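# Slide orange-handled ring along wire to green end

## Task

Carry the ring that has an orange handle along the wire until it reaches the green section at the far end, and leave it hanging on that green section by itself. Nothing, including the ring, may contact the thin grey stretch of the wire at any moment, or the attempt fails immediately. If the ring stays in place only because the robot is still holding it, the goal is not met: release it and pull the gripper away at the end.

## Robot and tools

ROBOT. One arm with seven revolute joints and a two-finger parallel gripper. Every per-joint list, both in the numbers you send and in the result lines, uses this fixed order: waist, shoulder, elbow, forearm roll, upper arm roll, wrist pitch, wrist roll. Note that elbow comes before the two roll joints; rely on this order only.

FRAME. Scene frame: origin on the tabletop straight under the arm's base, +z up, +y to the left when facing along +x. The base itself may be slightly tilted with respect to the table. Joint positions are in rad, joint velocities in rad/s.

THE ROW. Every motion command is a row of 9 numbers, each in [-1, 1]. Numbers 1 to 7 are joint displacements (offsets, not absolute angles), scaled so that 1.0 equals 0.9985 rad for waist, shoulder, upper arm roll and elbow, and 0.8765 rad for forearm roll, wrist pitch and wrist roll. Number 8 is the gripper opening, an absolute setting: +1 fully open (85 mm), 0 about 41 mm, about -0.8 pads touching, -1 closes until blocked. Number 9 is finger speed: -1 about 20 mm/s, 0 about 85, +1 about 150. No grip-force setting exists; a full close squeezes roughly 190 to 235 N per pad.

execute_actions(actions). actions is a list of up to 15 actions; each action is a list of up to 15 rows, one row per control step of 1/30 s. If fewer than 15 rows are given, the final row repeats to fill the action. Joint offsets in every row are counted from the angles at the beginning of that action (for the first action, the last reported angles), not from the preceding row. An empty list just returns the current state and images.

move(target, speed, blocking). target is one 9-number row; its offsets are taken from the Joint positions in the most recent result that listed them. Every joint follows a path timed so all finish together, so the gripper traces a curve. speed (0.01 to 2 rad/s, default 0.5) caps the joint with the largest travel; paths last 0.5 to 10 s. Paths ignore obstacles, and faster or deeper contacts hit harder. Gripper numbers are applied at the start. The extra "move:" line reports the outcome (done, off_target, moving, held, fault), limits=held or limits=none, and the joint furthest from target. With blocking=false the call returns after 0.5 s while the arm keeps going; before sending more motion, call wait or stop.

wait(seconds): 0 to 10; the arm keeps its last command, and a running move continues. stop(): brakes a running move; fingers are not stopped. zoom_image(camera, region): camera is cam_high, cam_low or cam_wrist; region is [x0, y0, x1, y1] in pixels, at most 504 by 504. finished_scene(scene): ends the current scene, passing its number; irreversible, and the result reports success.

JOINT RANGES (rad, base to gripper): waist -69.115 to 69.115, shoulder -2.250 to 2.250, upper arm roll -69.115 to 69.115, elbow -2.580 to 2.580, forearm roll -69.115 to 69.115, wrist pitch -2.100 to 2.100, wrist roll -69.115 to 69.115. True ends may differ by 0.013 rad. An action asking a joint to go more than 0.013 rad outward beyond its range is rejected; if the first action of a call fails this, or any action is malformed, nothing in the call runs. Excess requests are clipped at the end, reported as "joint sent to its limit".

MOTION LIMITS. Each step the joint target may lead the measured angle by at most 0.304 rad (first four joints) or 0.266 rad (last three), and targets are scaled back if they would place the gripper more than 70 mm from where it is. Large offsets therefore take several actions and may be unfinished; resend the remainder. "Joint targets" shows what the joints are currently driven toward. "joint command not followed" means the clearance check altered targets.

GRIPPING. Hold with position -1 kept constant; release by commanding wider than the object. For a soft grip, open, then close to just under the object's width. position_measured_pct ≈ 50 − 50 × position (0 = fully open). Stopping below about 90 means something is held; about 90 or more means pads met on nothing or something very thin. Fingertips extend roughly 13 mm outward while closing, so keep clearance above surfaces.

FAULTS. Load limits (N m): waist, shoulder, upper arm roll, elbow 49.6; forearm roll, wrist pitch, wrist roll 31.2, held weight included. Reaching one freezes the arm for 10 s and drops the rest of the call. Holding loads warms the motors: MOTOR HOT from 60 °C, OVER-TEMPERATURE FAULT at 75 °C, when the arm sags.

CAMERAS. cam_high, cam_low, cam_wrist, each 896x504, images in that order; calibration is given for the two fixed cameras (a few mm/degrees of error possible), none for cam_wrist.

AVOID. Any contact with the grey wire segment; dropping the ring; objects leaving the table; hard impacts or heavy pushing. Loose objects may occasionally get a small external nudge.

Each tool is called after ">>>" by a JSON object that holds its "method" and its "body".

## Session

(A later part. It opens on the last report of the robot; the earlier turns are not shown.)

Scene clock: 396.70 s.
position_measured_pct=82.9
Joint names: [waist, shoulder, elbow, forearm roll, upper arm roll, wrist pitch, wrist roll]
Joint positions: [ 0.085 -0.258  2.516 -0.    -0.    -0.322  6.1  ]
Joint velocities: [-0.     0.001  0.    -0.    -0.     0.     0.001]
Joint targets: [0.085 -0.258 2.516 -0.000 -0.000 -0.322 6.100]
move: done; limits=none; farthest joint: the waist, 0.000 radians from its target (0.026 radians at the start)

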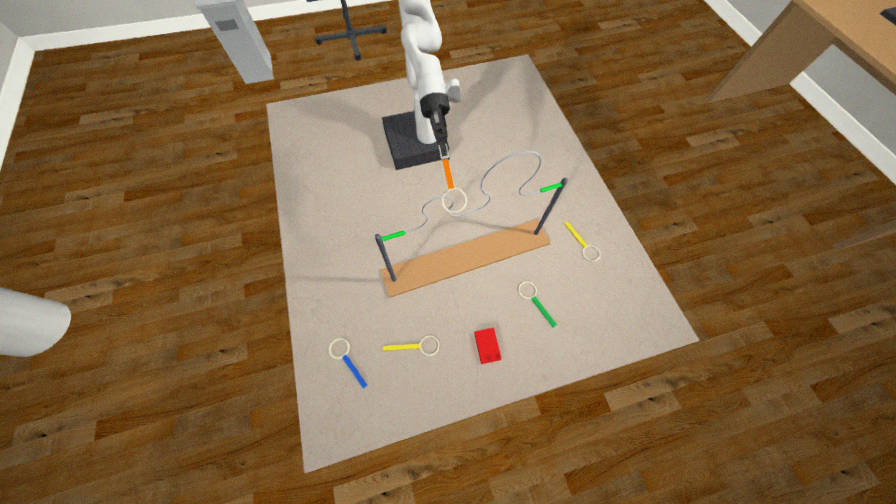

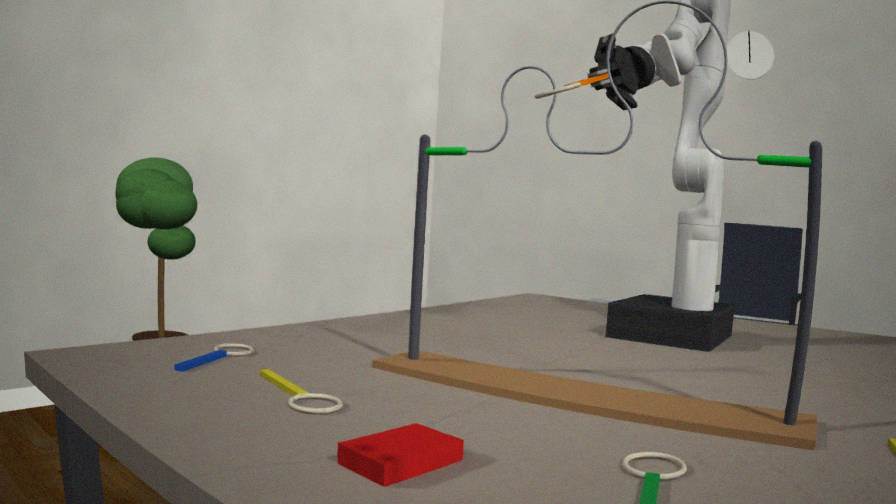

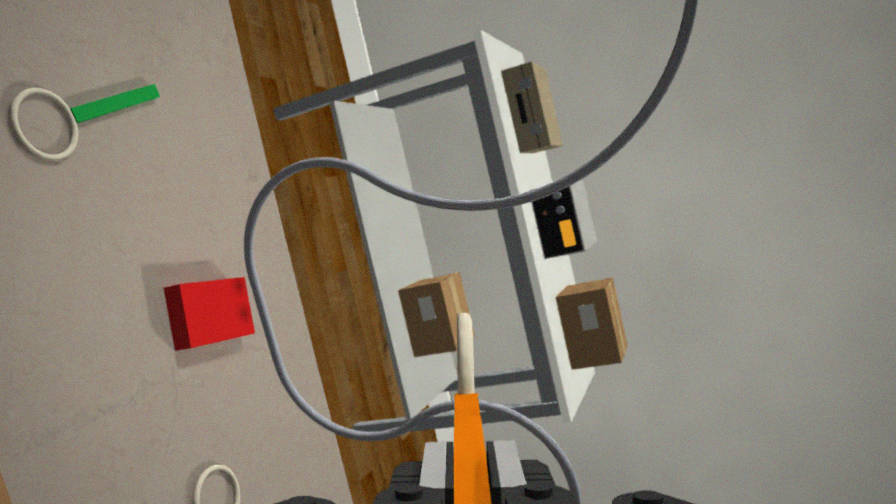

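>>> {"method": "move", "body": {"target": [0.017,0.0472,0,0,0,0.0052,0.513,-0.75,-1], "speed": 0.8}}

>>> {"method": "move", "body": {"target": [0.0087,0.0499,0,0,0,-0.0032,-0.525,-0.75,-1], "speed": 0.8}}

>>> {"method": "move", "body": {"target": [-0.0249,0.0356,0,0,0,0.012,-0.799,-0.75,-1], "speed": 0.9}}

>>> {"method": "move", "body": {"target": [-0.0458,0.0051,0,0,0,0.0209,-0.719,-0.75,-1], "speed": 0.9}}

>>> {"method": "zoom_image", "body": {"camera": "cam_high", "region": [420, 150, 520, 250]}}

Scene clock: 409.87 s.
position_measured_pct=82.9
Joint names: [waist, shoulder, elbow, forearm roll, upper arm roll, wrist pitch, wrist roll]
Joint positions: [ 0.102 -0.211  2.516 -0.    -0.    -0.317  6.549]
Joint velocities: [ 0.     0.002 -0.    -0.    -0.     0.     0.   ]
Joint targets: [0.102 -0.211 2.516 -0.000 -0.000 -0.317 6.549]
move: done; limits=none; farthest joint: the waist, 0.000 radians from its target (0.017 radians at the start)

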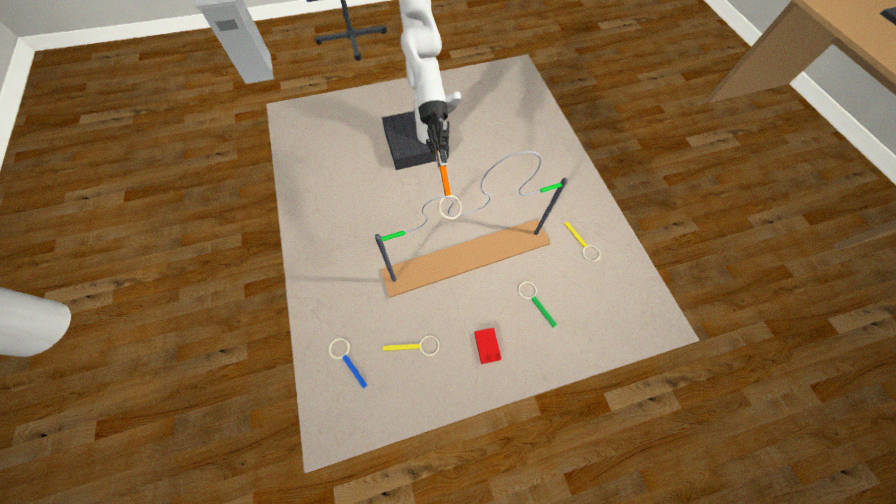

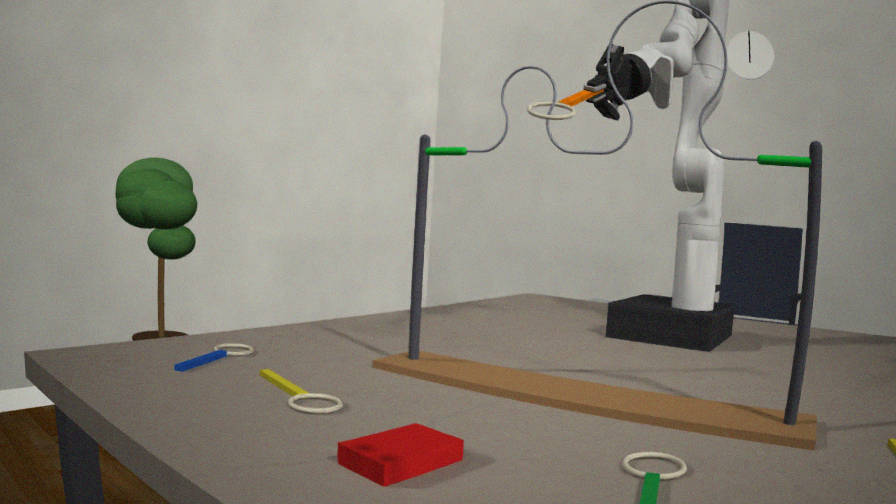

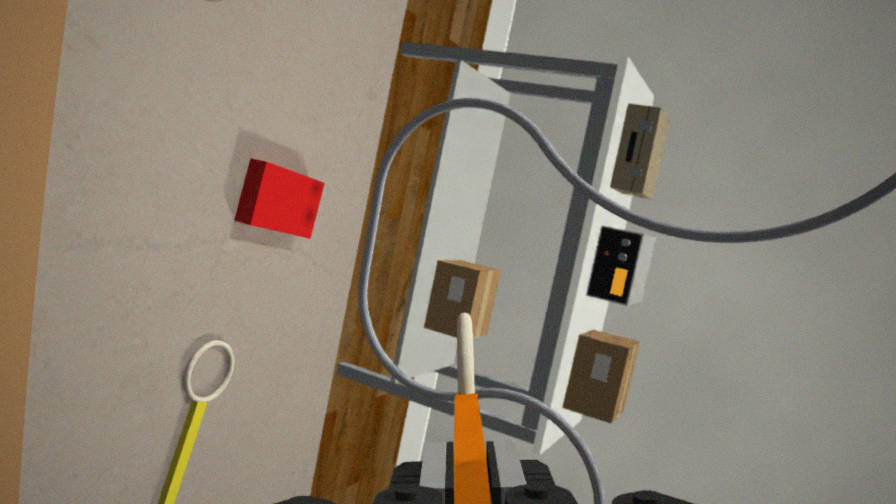

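Scene clock: 411.03 s.
position_measured_pct=82.9
Joint names: [waist, shoulder, elbow, forearm roll, upper arm roll, wrist pitch, wrist roll]
Joint positions: [ 0.111 -0.161  2.516 -0.    -0.    -0.32   6.089]
Joint velocities: [ 0.     0.     0.001 -0.     0.     0.    -0.002]
Joint targets: [0.111 -0.161 2.516 -0.000 -0.000 -0.320 6.089]
move: done; limits=none; farthest joint: the waist, 0.000 radians from its target (0.009 radians at the start)

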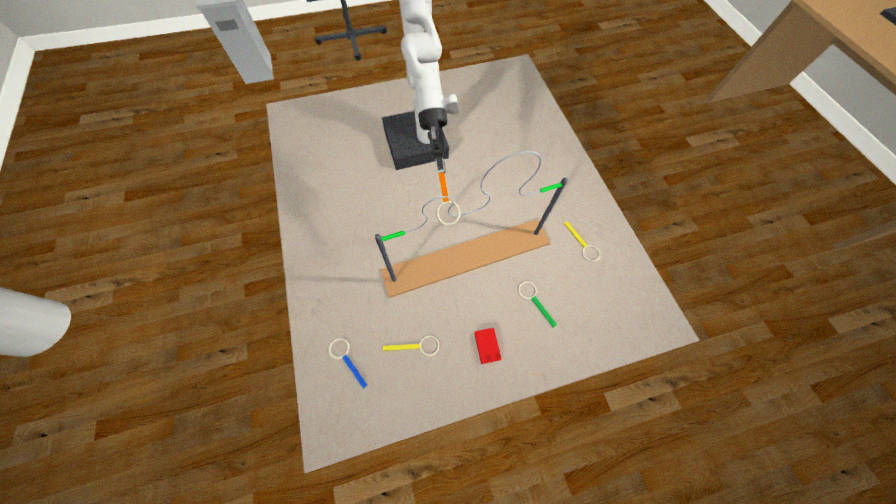

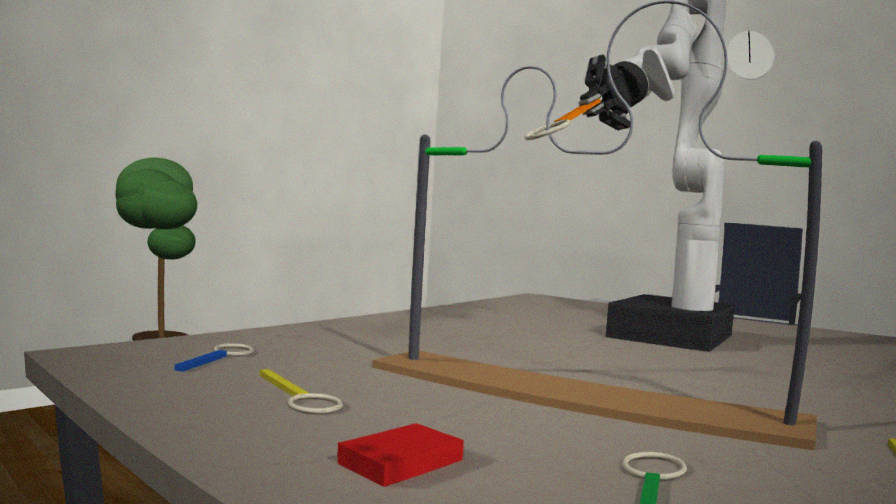

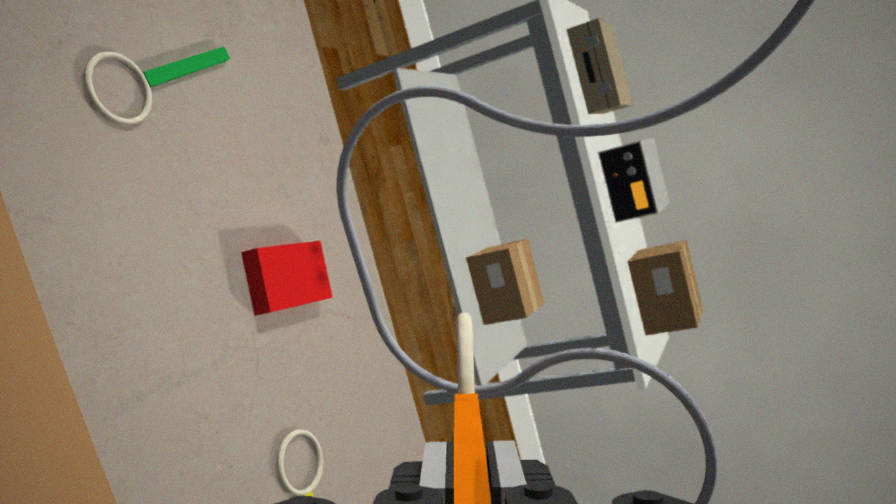

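Scene clock: 412.43 s.
position_measured_pct=82.9
Joint names: [waist, shoulder, elbow, forearm roll, upper arm roll, wrist pitch, wrist roll]
Joint positions: [ 0.086 -0.126  2.516 -0.    -0.    -0.31   5.389]
Joint velocities: [-0.     0.002 -0.     0.001 -0.001 -0.    -0.001]
Joint targets: [0.086 -0.126 2.516 -0.000 -0.000 -0.310 5.389]
move: done; limits=none; farthest joint: the waist, 0.000 radians from its target (0.024 radians at the start)

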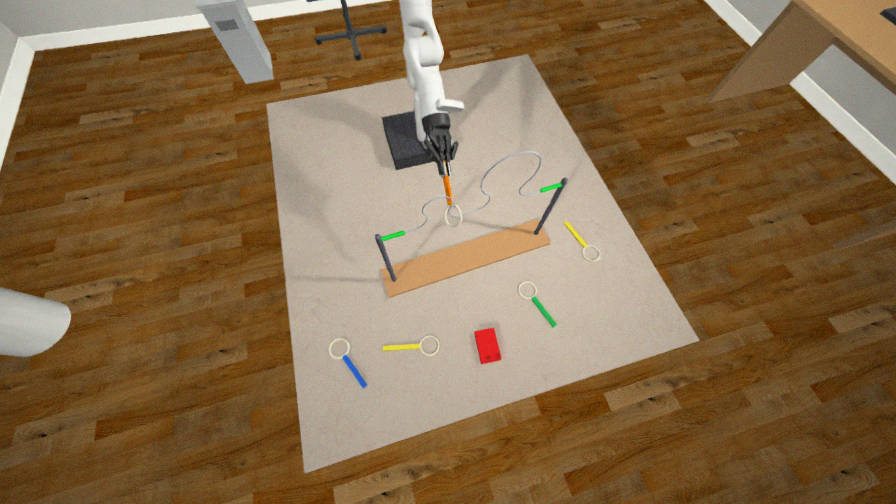

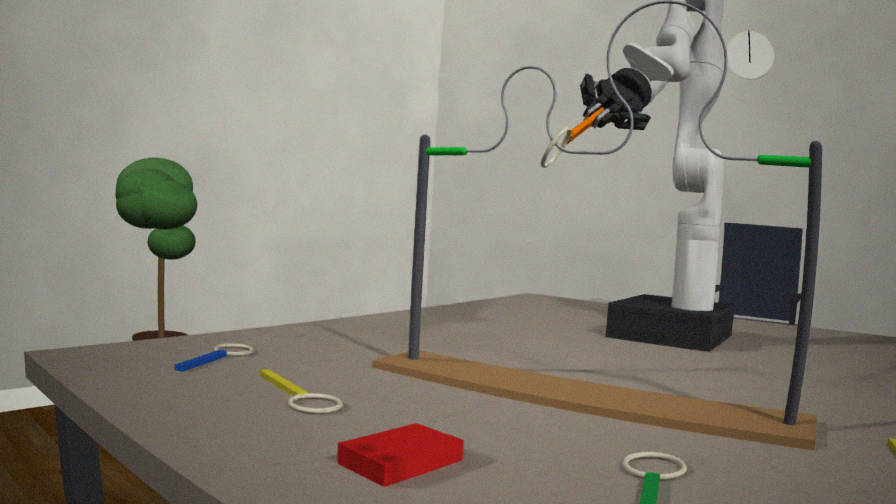

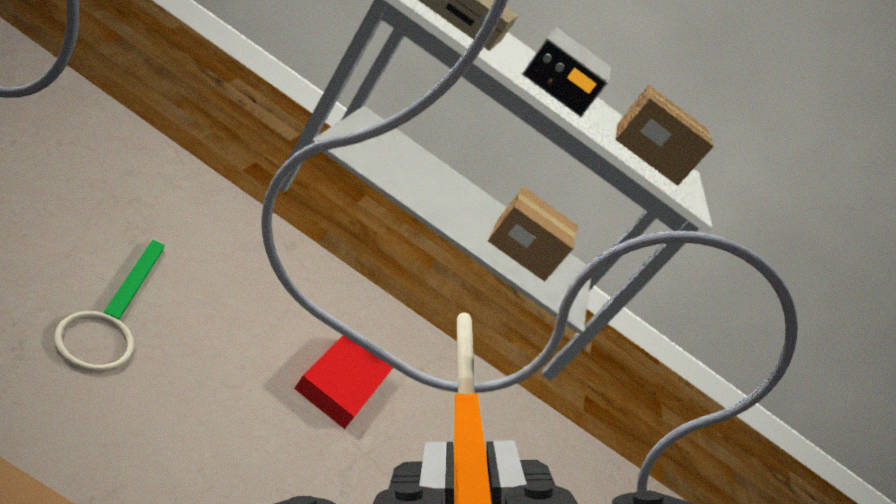

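Scene clock: 413.77 s.
position_measured_pct=82.9
Joint names: [waist, shoulder, elbow, forearm roll, upper arm roll, wrist pitch, wrist roll]
Joint positions: [ 0.04  -0.121  2.516 -0.    -0.    -0.291  4.759]
Joint velocities: [-0.001 -0.     0.     0.     0.    -0.    -0.   ]
Joint targets: [0.040 -0.121 2.516 -0.000 -0.000 -0.291 4.759]
move: done; limits=none; farthest joint: the waist, 0.000 radians from its target (0.045 radians at the start)

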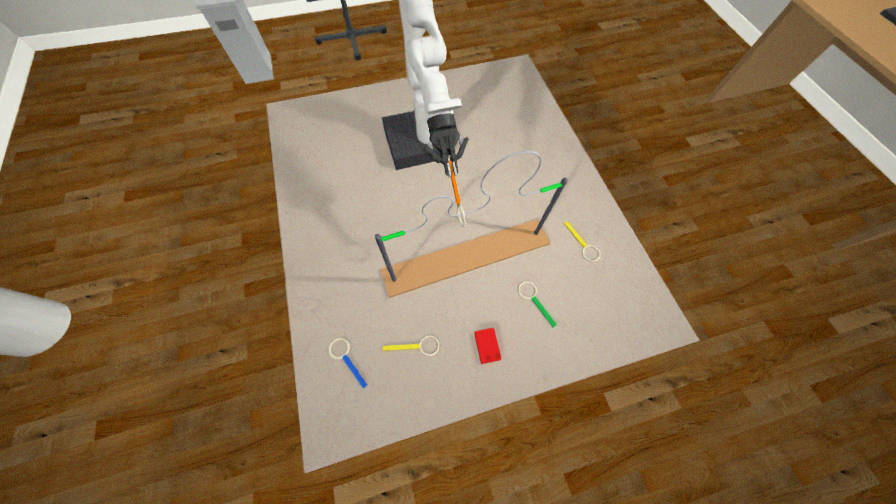

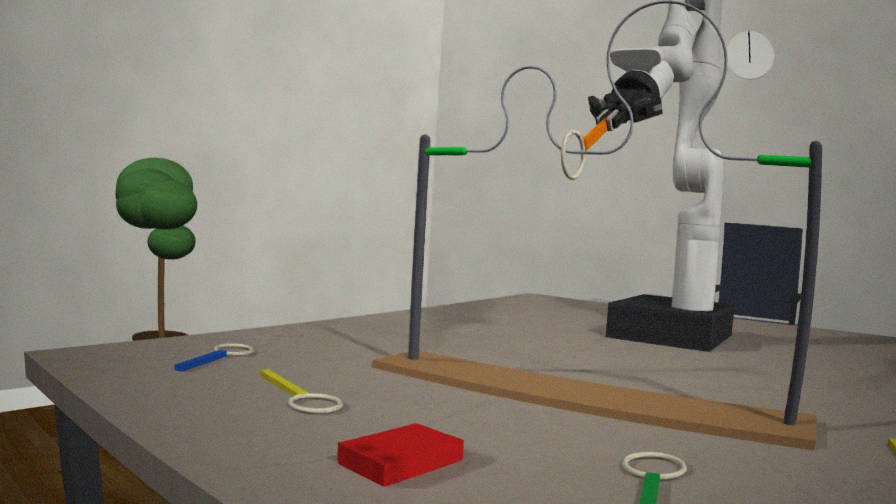

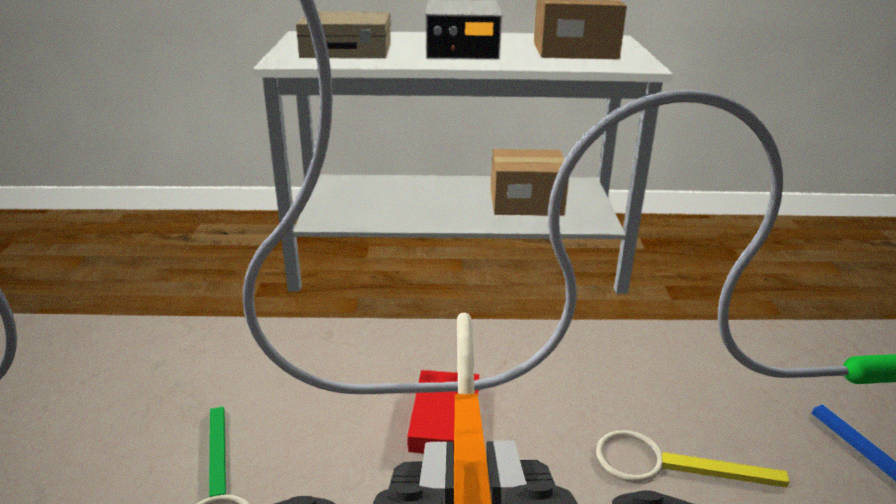

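Region (420, 150, 520, 250) of cam_high's 896x504 image, scaled by 5.040, with more detail than that image has.

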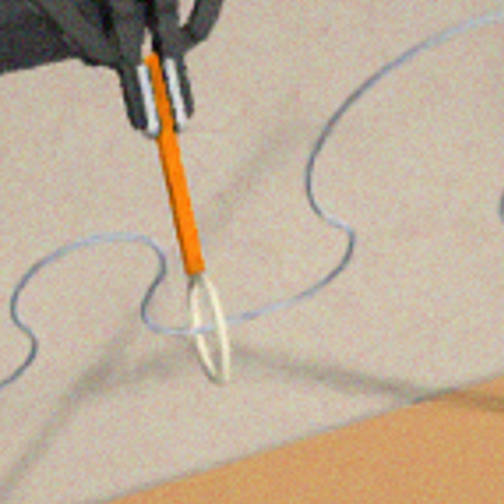

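>>> {"method": "move", "body": {"target": [-0.0797,-0.0162,0,0,0,0.018,-0.1,-0.75,-1], "speed": 0.15}}

>>> {"method": "move", "body": {"target": [-0.0514,-0.0276,0,0,0,0.0103,-0.8,-0.75,-1], "speed": 0.9}}

>>> {"method": "move", "body": {"target": [-0.0212,-0.0534,0,0,0,0.0031,-0.92,-0.75,-1], "speed": 0.9}}

>>> {"method": "zoom_image", "body": {"camera": "cam_low", "region": [570, 50, 700, 180]}}

>>> {"method": "zoom_image", "body": {"camera": "cam_high", "region": [450, 130, 550, 230]}}

Scene clock: 433.63 s.
position_measured_pct=82.9
Joint names: [waist, shoulder, elbow, forearm roll, upper arm roll, wrist pitch, wrist roll]
Joint positions: [-0.039 -0.137  2.516 -0.    -0.    -0.276  4.671]
Joint velocities: [-0.003 -0.002 -0.     0.     0.001  0.     0.   ]
Joint targets: [-0.039 -0.137 2.516 -0.000 -0.000 -0.276 4.671]
move: done; limits=none; farthest joint: the waist, 0.000 radians from its target (0.080 radians at the start)

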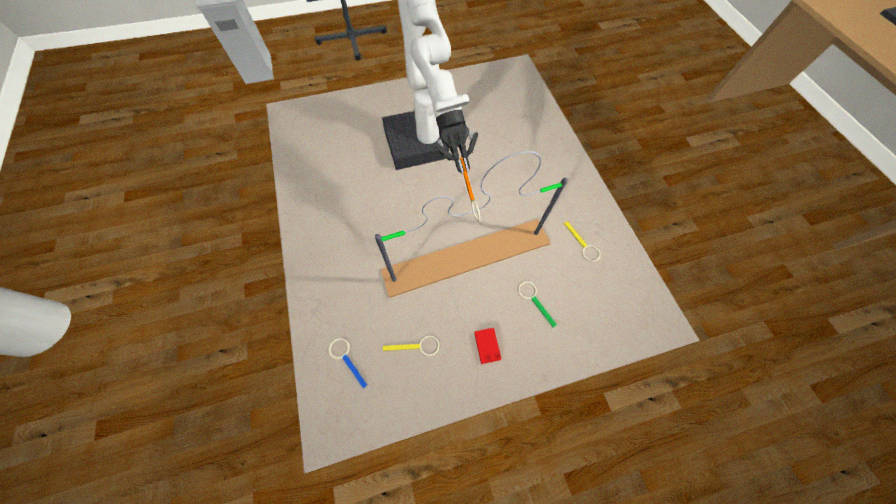

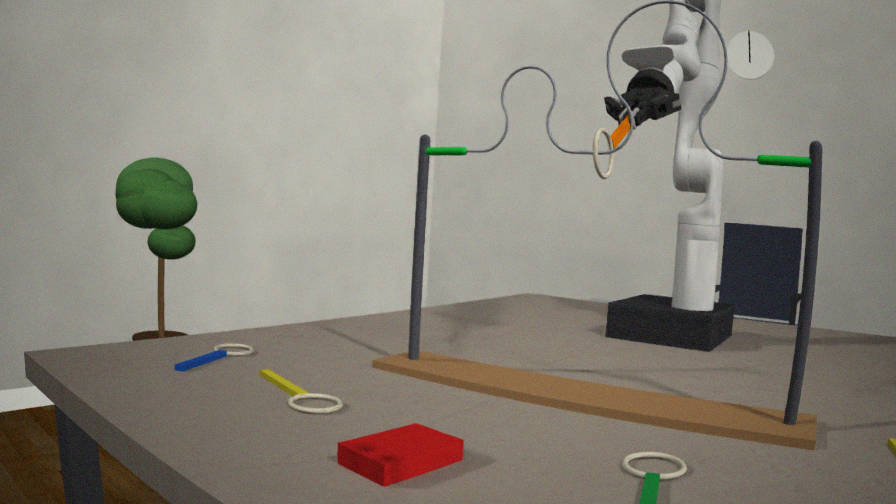

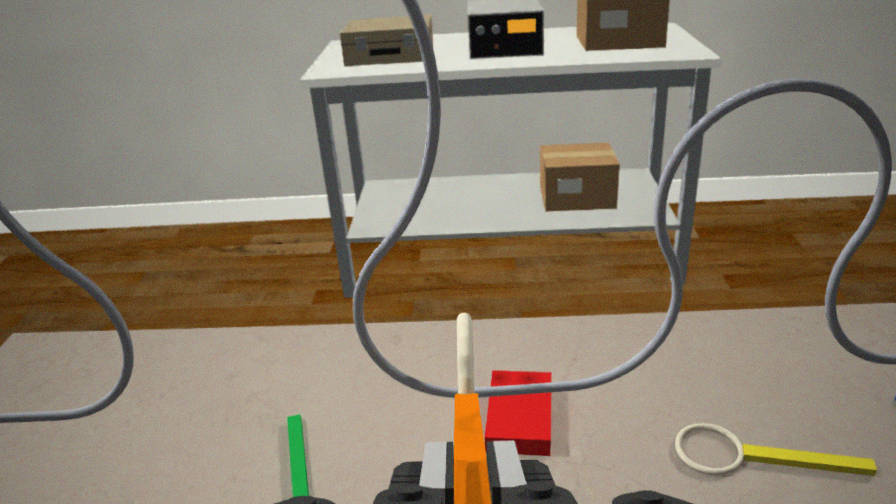

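Scene clock: 435.03 s.
position_measured_pct=82.9
Joint names: [waist, shoulder, elbow, forearm roll, upper arm roll, wrist pitch, wrist roll]
Joint positions: [-0.09  -0.164  2.516 -0.    -0.    -0.267  3.97 ]
Joint velocities: [-0.001 -0.001 -0.     0.001 -0.    -0.    -0.001]
Joint targets: [-0.090 -0.164 2.516 -0.000 -0.000 -0.267 3.970]
move: done; limits=none; farthest joint: the waist, 0.000 radians from its target (0.051 radians at the start)

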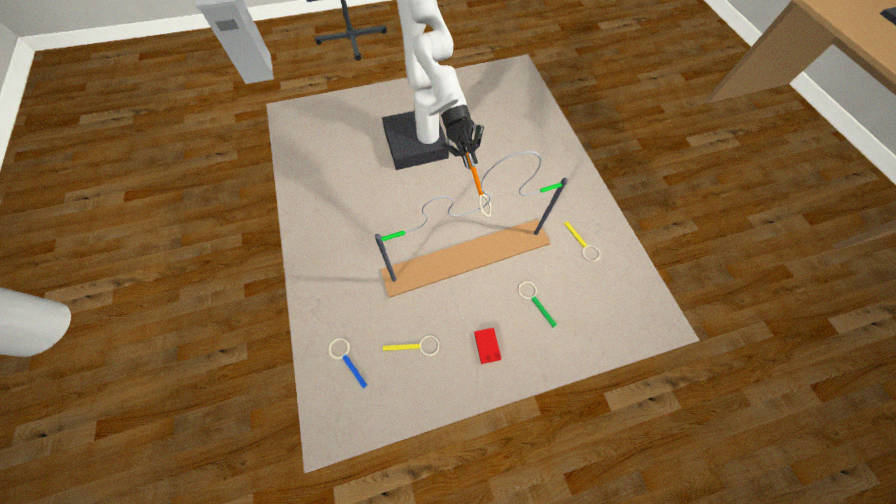

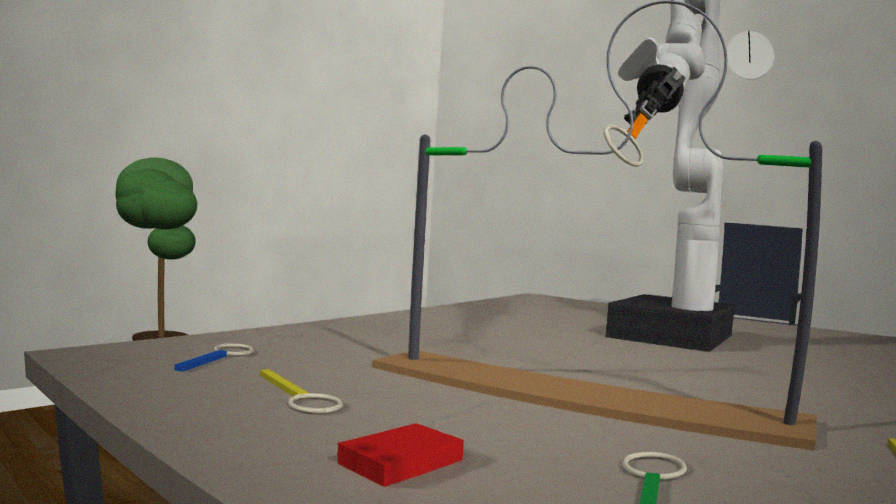

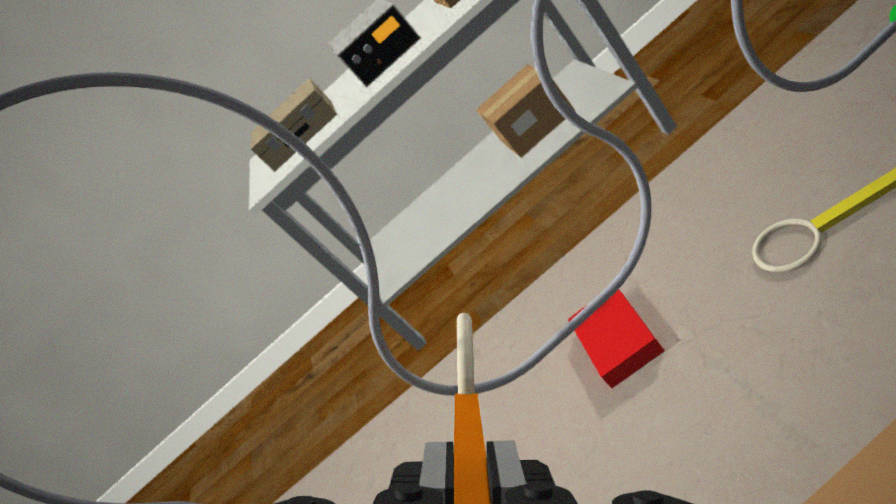

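Scene clock: 436.57 s.
position_measured_pct=82.9
Joint names: [waist, shoulder, elbow, forearm roll, upper arm roll, wrist pitch, wrist roll]
Joint positions: [-0.112 -0.218  2.516 -0.    -0.    -0.264  3.164]
Joint velocities: [-0.     0.002 -0.    -0.001 -0.001 -0.    -0.001]
Joint targets: [-0.112 -0.218 2.516 -0.000 -0.000 -0.264 3.164]
move: done; limits=none; farthest joint: the waist, 0.000 radians from its target (0.021 radians at the start)

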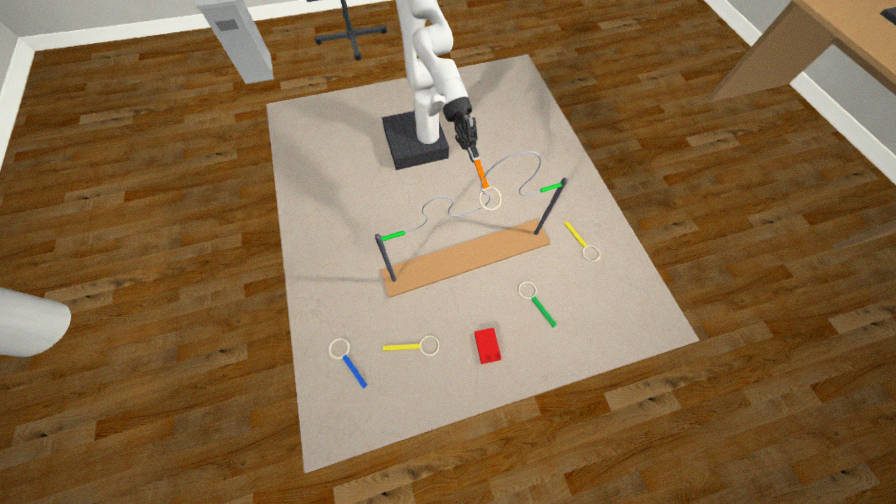

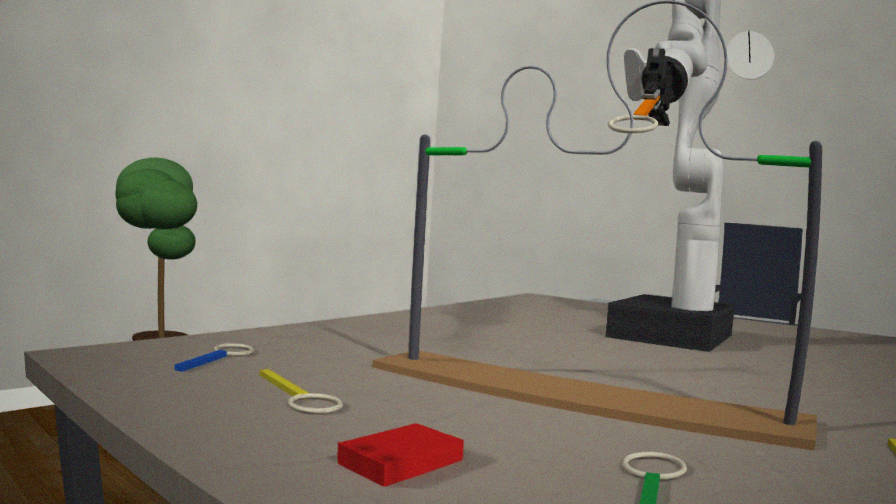

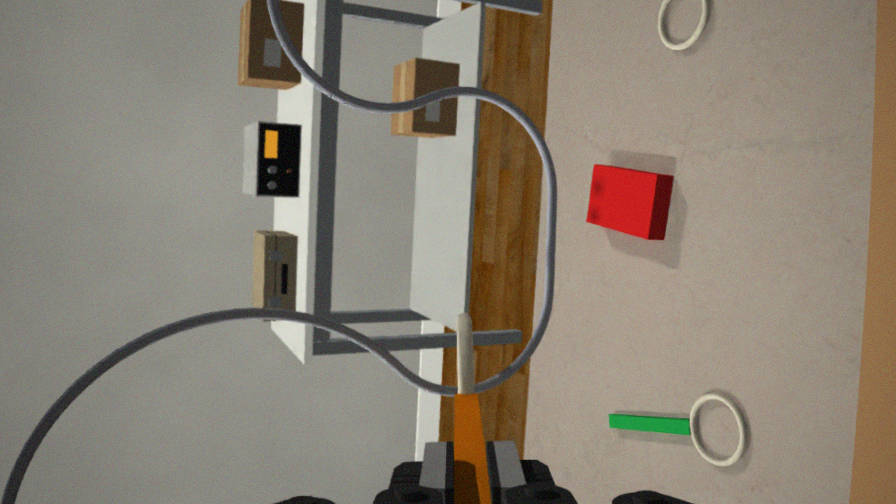

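Region (570, 50, 700, 180) of cam_low's 896x504 image, scaled by 3.877, with more detail than that image has.

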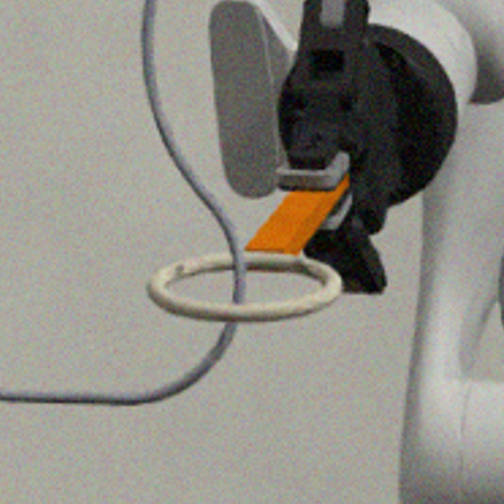

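Region (450, 130, 550, 230) of cam_high's 896x504 image, scaled by 5.040, with more detail than that image has.

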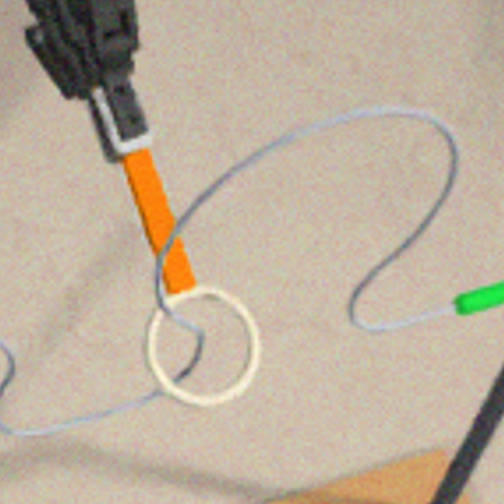

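>>> {"method": "move", "body": {"target": [0.0194,-0.0476,0,0,0,-0.0052,-0.746,-0.75,-1], "speed": 0.9}}

>>> {"method": "move", "body": {"target": [0.0374,-0.0514,0,0,0,-0.0236,0.399,-0.75,-1], "speed": 0.6}}

>>> {"method": "move", "body": {"target": [-0.004,-0.0572,0,0,0,-0.0471,0.73,-0.75,-1], "speed": 0.8}}

>>> {"method": "zoom_image", "body": {"camera": "cam_low", "region": [570, 0, 700, 100]}}

>>> {"method": "zoom_image", "body": {"camera": "cam_high", "region": [450, 120, 550, 220]}}

Scene clock: 448.57 s.
position_measured_pct=82.9
Joint names: [waist, shoulder, elbow, forearm roll, upper arm roll, wrist pitch, wrist roll]
Joint positions: [-0.092 -0.265  2.516 -0.    -0.    -0.268  2.51 ]
Joint velocities: [ 0.     0.001  0.    -0.     0.    -0.    -0.001]
Joint targets: [-0.092 -0.265 2.516 -0.000 -0.000 -0.268 2.510]
move: done; limits=none; farthest joint: the waist, 0.000 radians from its target (0.019 radians at the start)

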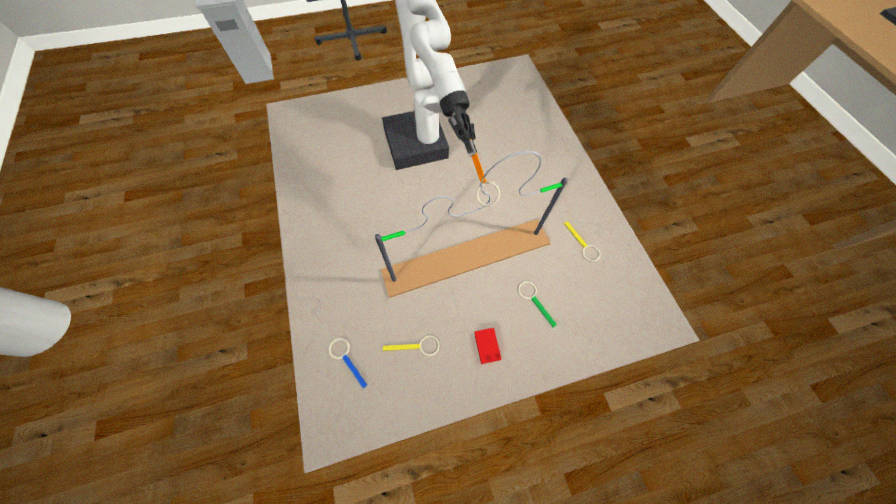

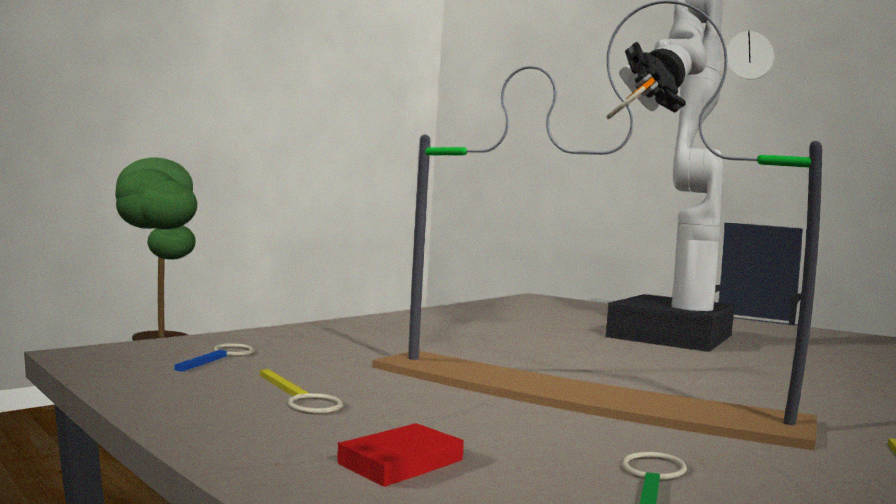

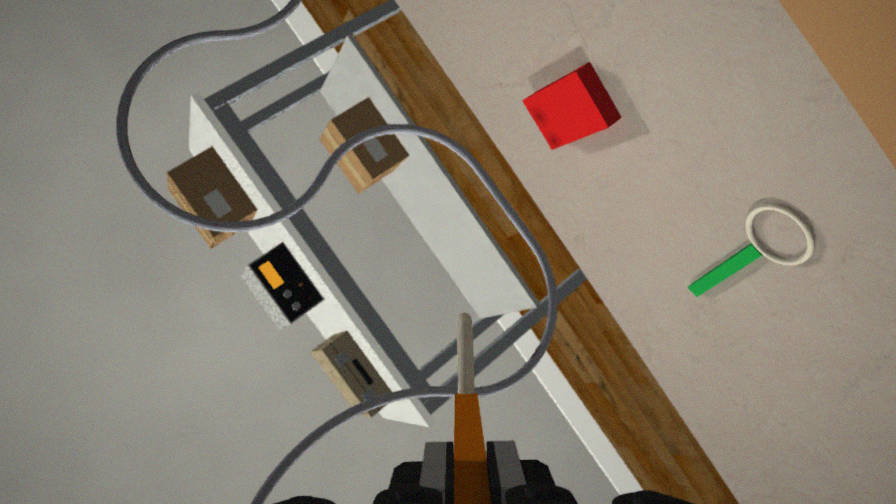

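Scene clock: 449.70 s.
position_measured_pct=82.9
Joint names: [waist, shoulder, elbow, forearm roll, upper arm roll, wrist pitch, wrist roll]
Joint positions: [-0.055 -0.316  2.516 -0.    -0.    -0.289  2.859]
Joint velocities: [ 0.001 -0.001  0.001  0.    -0.     0.     0.002]
Joint targets: [-0.055 -0.316 2.516 -0.000 -0.000 -0.289 2.860]
move: done; limits=none; farthest joint: the waist, 0.000 radians from its target (0.038 radians at the start)

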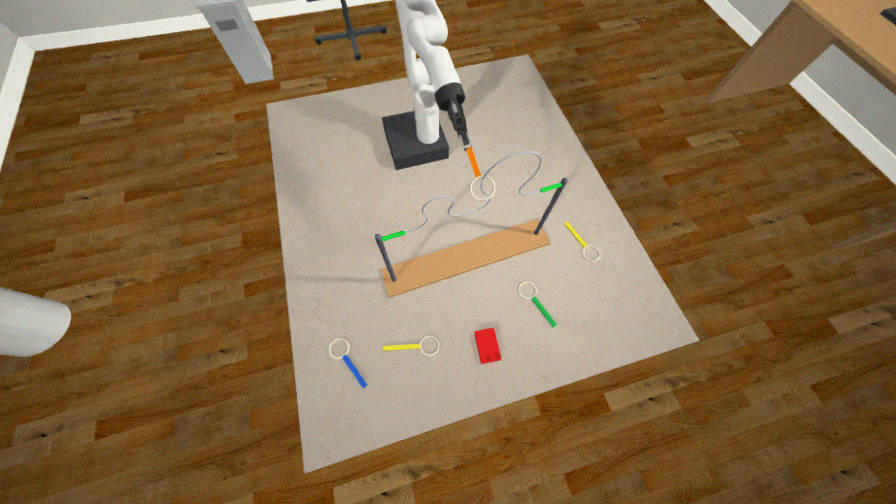

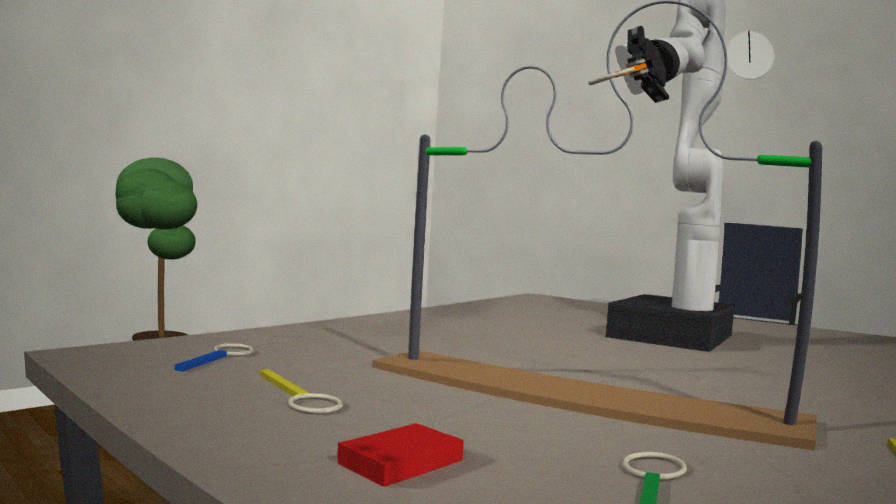

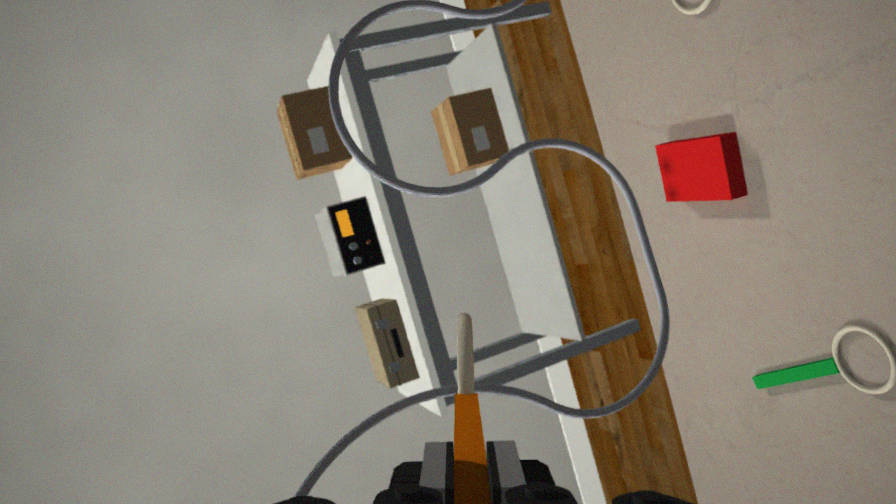

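Scene clock: 451.10 s.
position_measured_pct=82.9
Joint names: [waist, shoulder, elbow, forearm roll, upper arm roll, wrist pitch, wrist roll]
Joint positions: [-0.059 -0.373  2.516 -0.    -0.    -0.33   3.499]
Joint velocities: [ 0.    -0.001  0.001 -0.001  0.001  0.     0.001]
Joint targets: [-0.059 -0.373 2.516 -0.000 -0.000 -0.330 3.499]
move: done; limits=none; farthest joint: the waist, 0.000 radians from its target (0.004 radians at the start)

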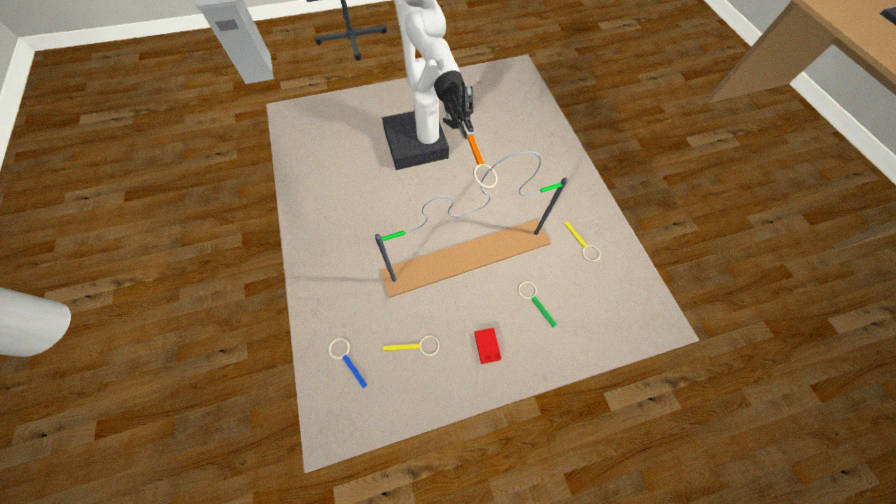

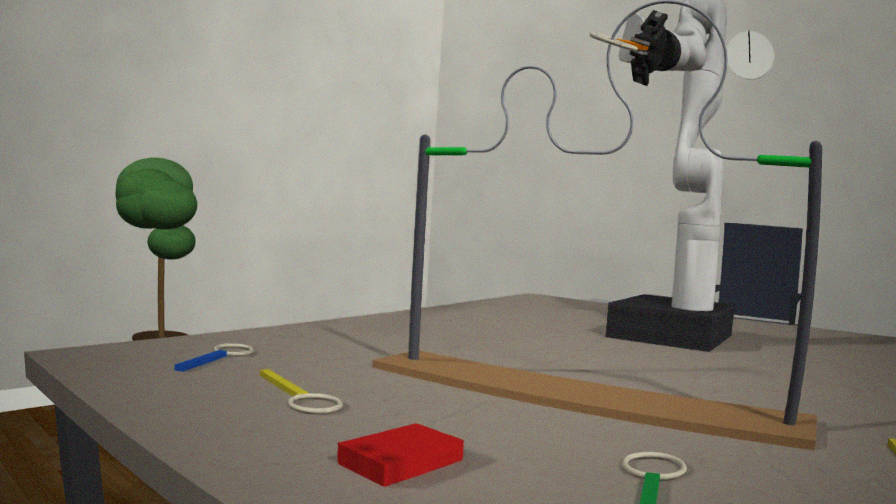

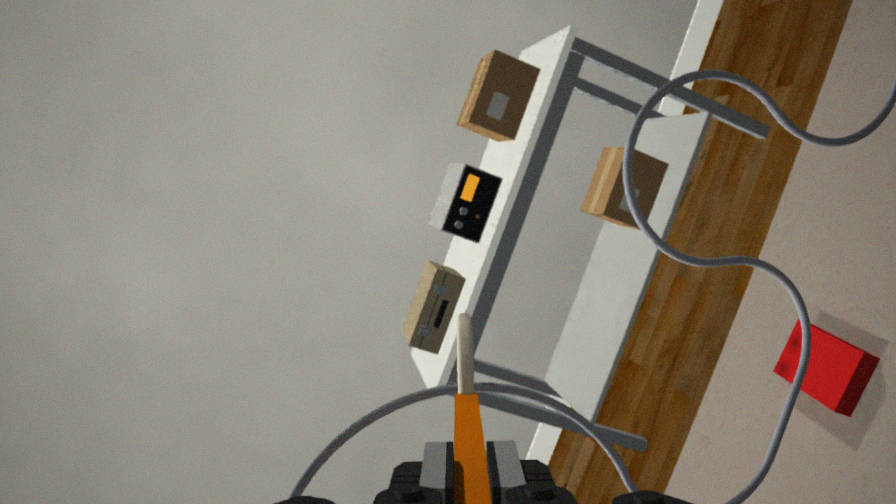

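Region (570, 0, 700, 100) of cam_low's 896x504 image, scaled by 3.877, with more detail than that image has; it fills the top 388 rows of this view, and the rest is white.

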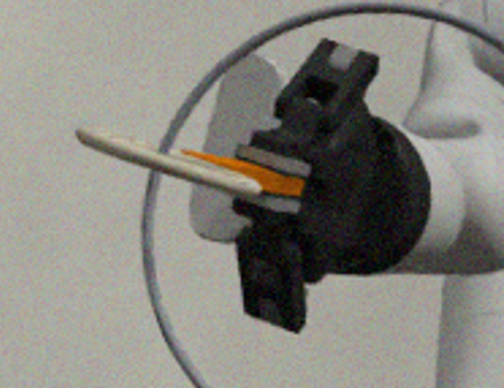

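Region (450, 120, 550, 220) of cam_high's 896x504 image, scaled by 5.040, with more detail than that image has.

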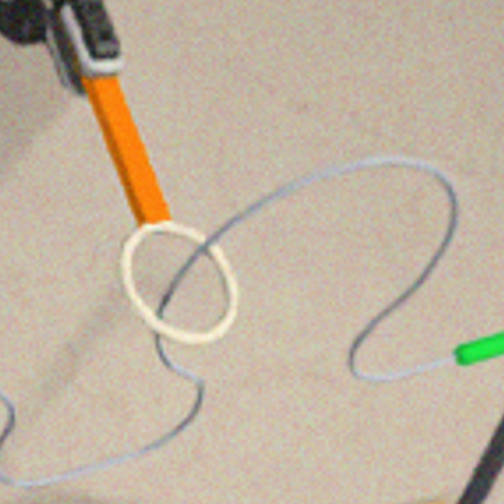

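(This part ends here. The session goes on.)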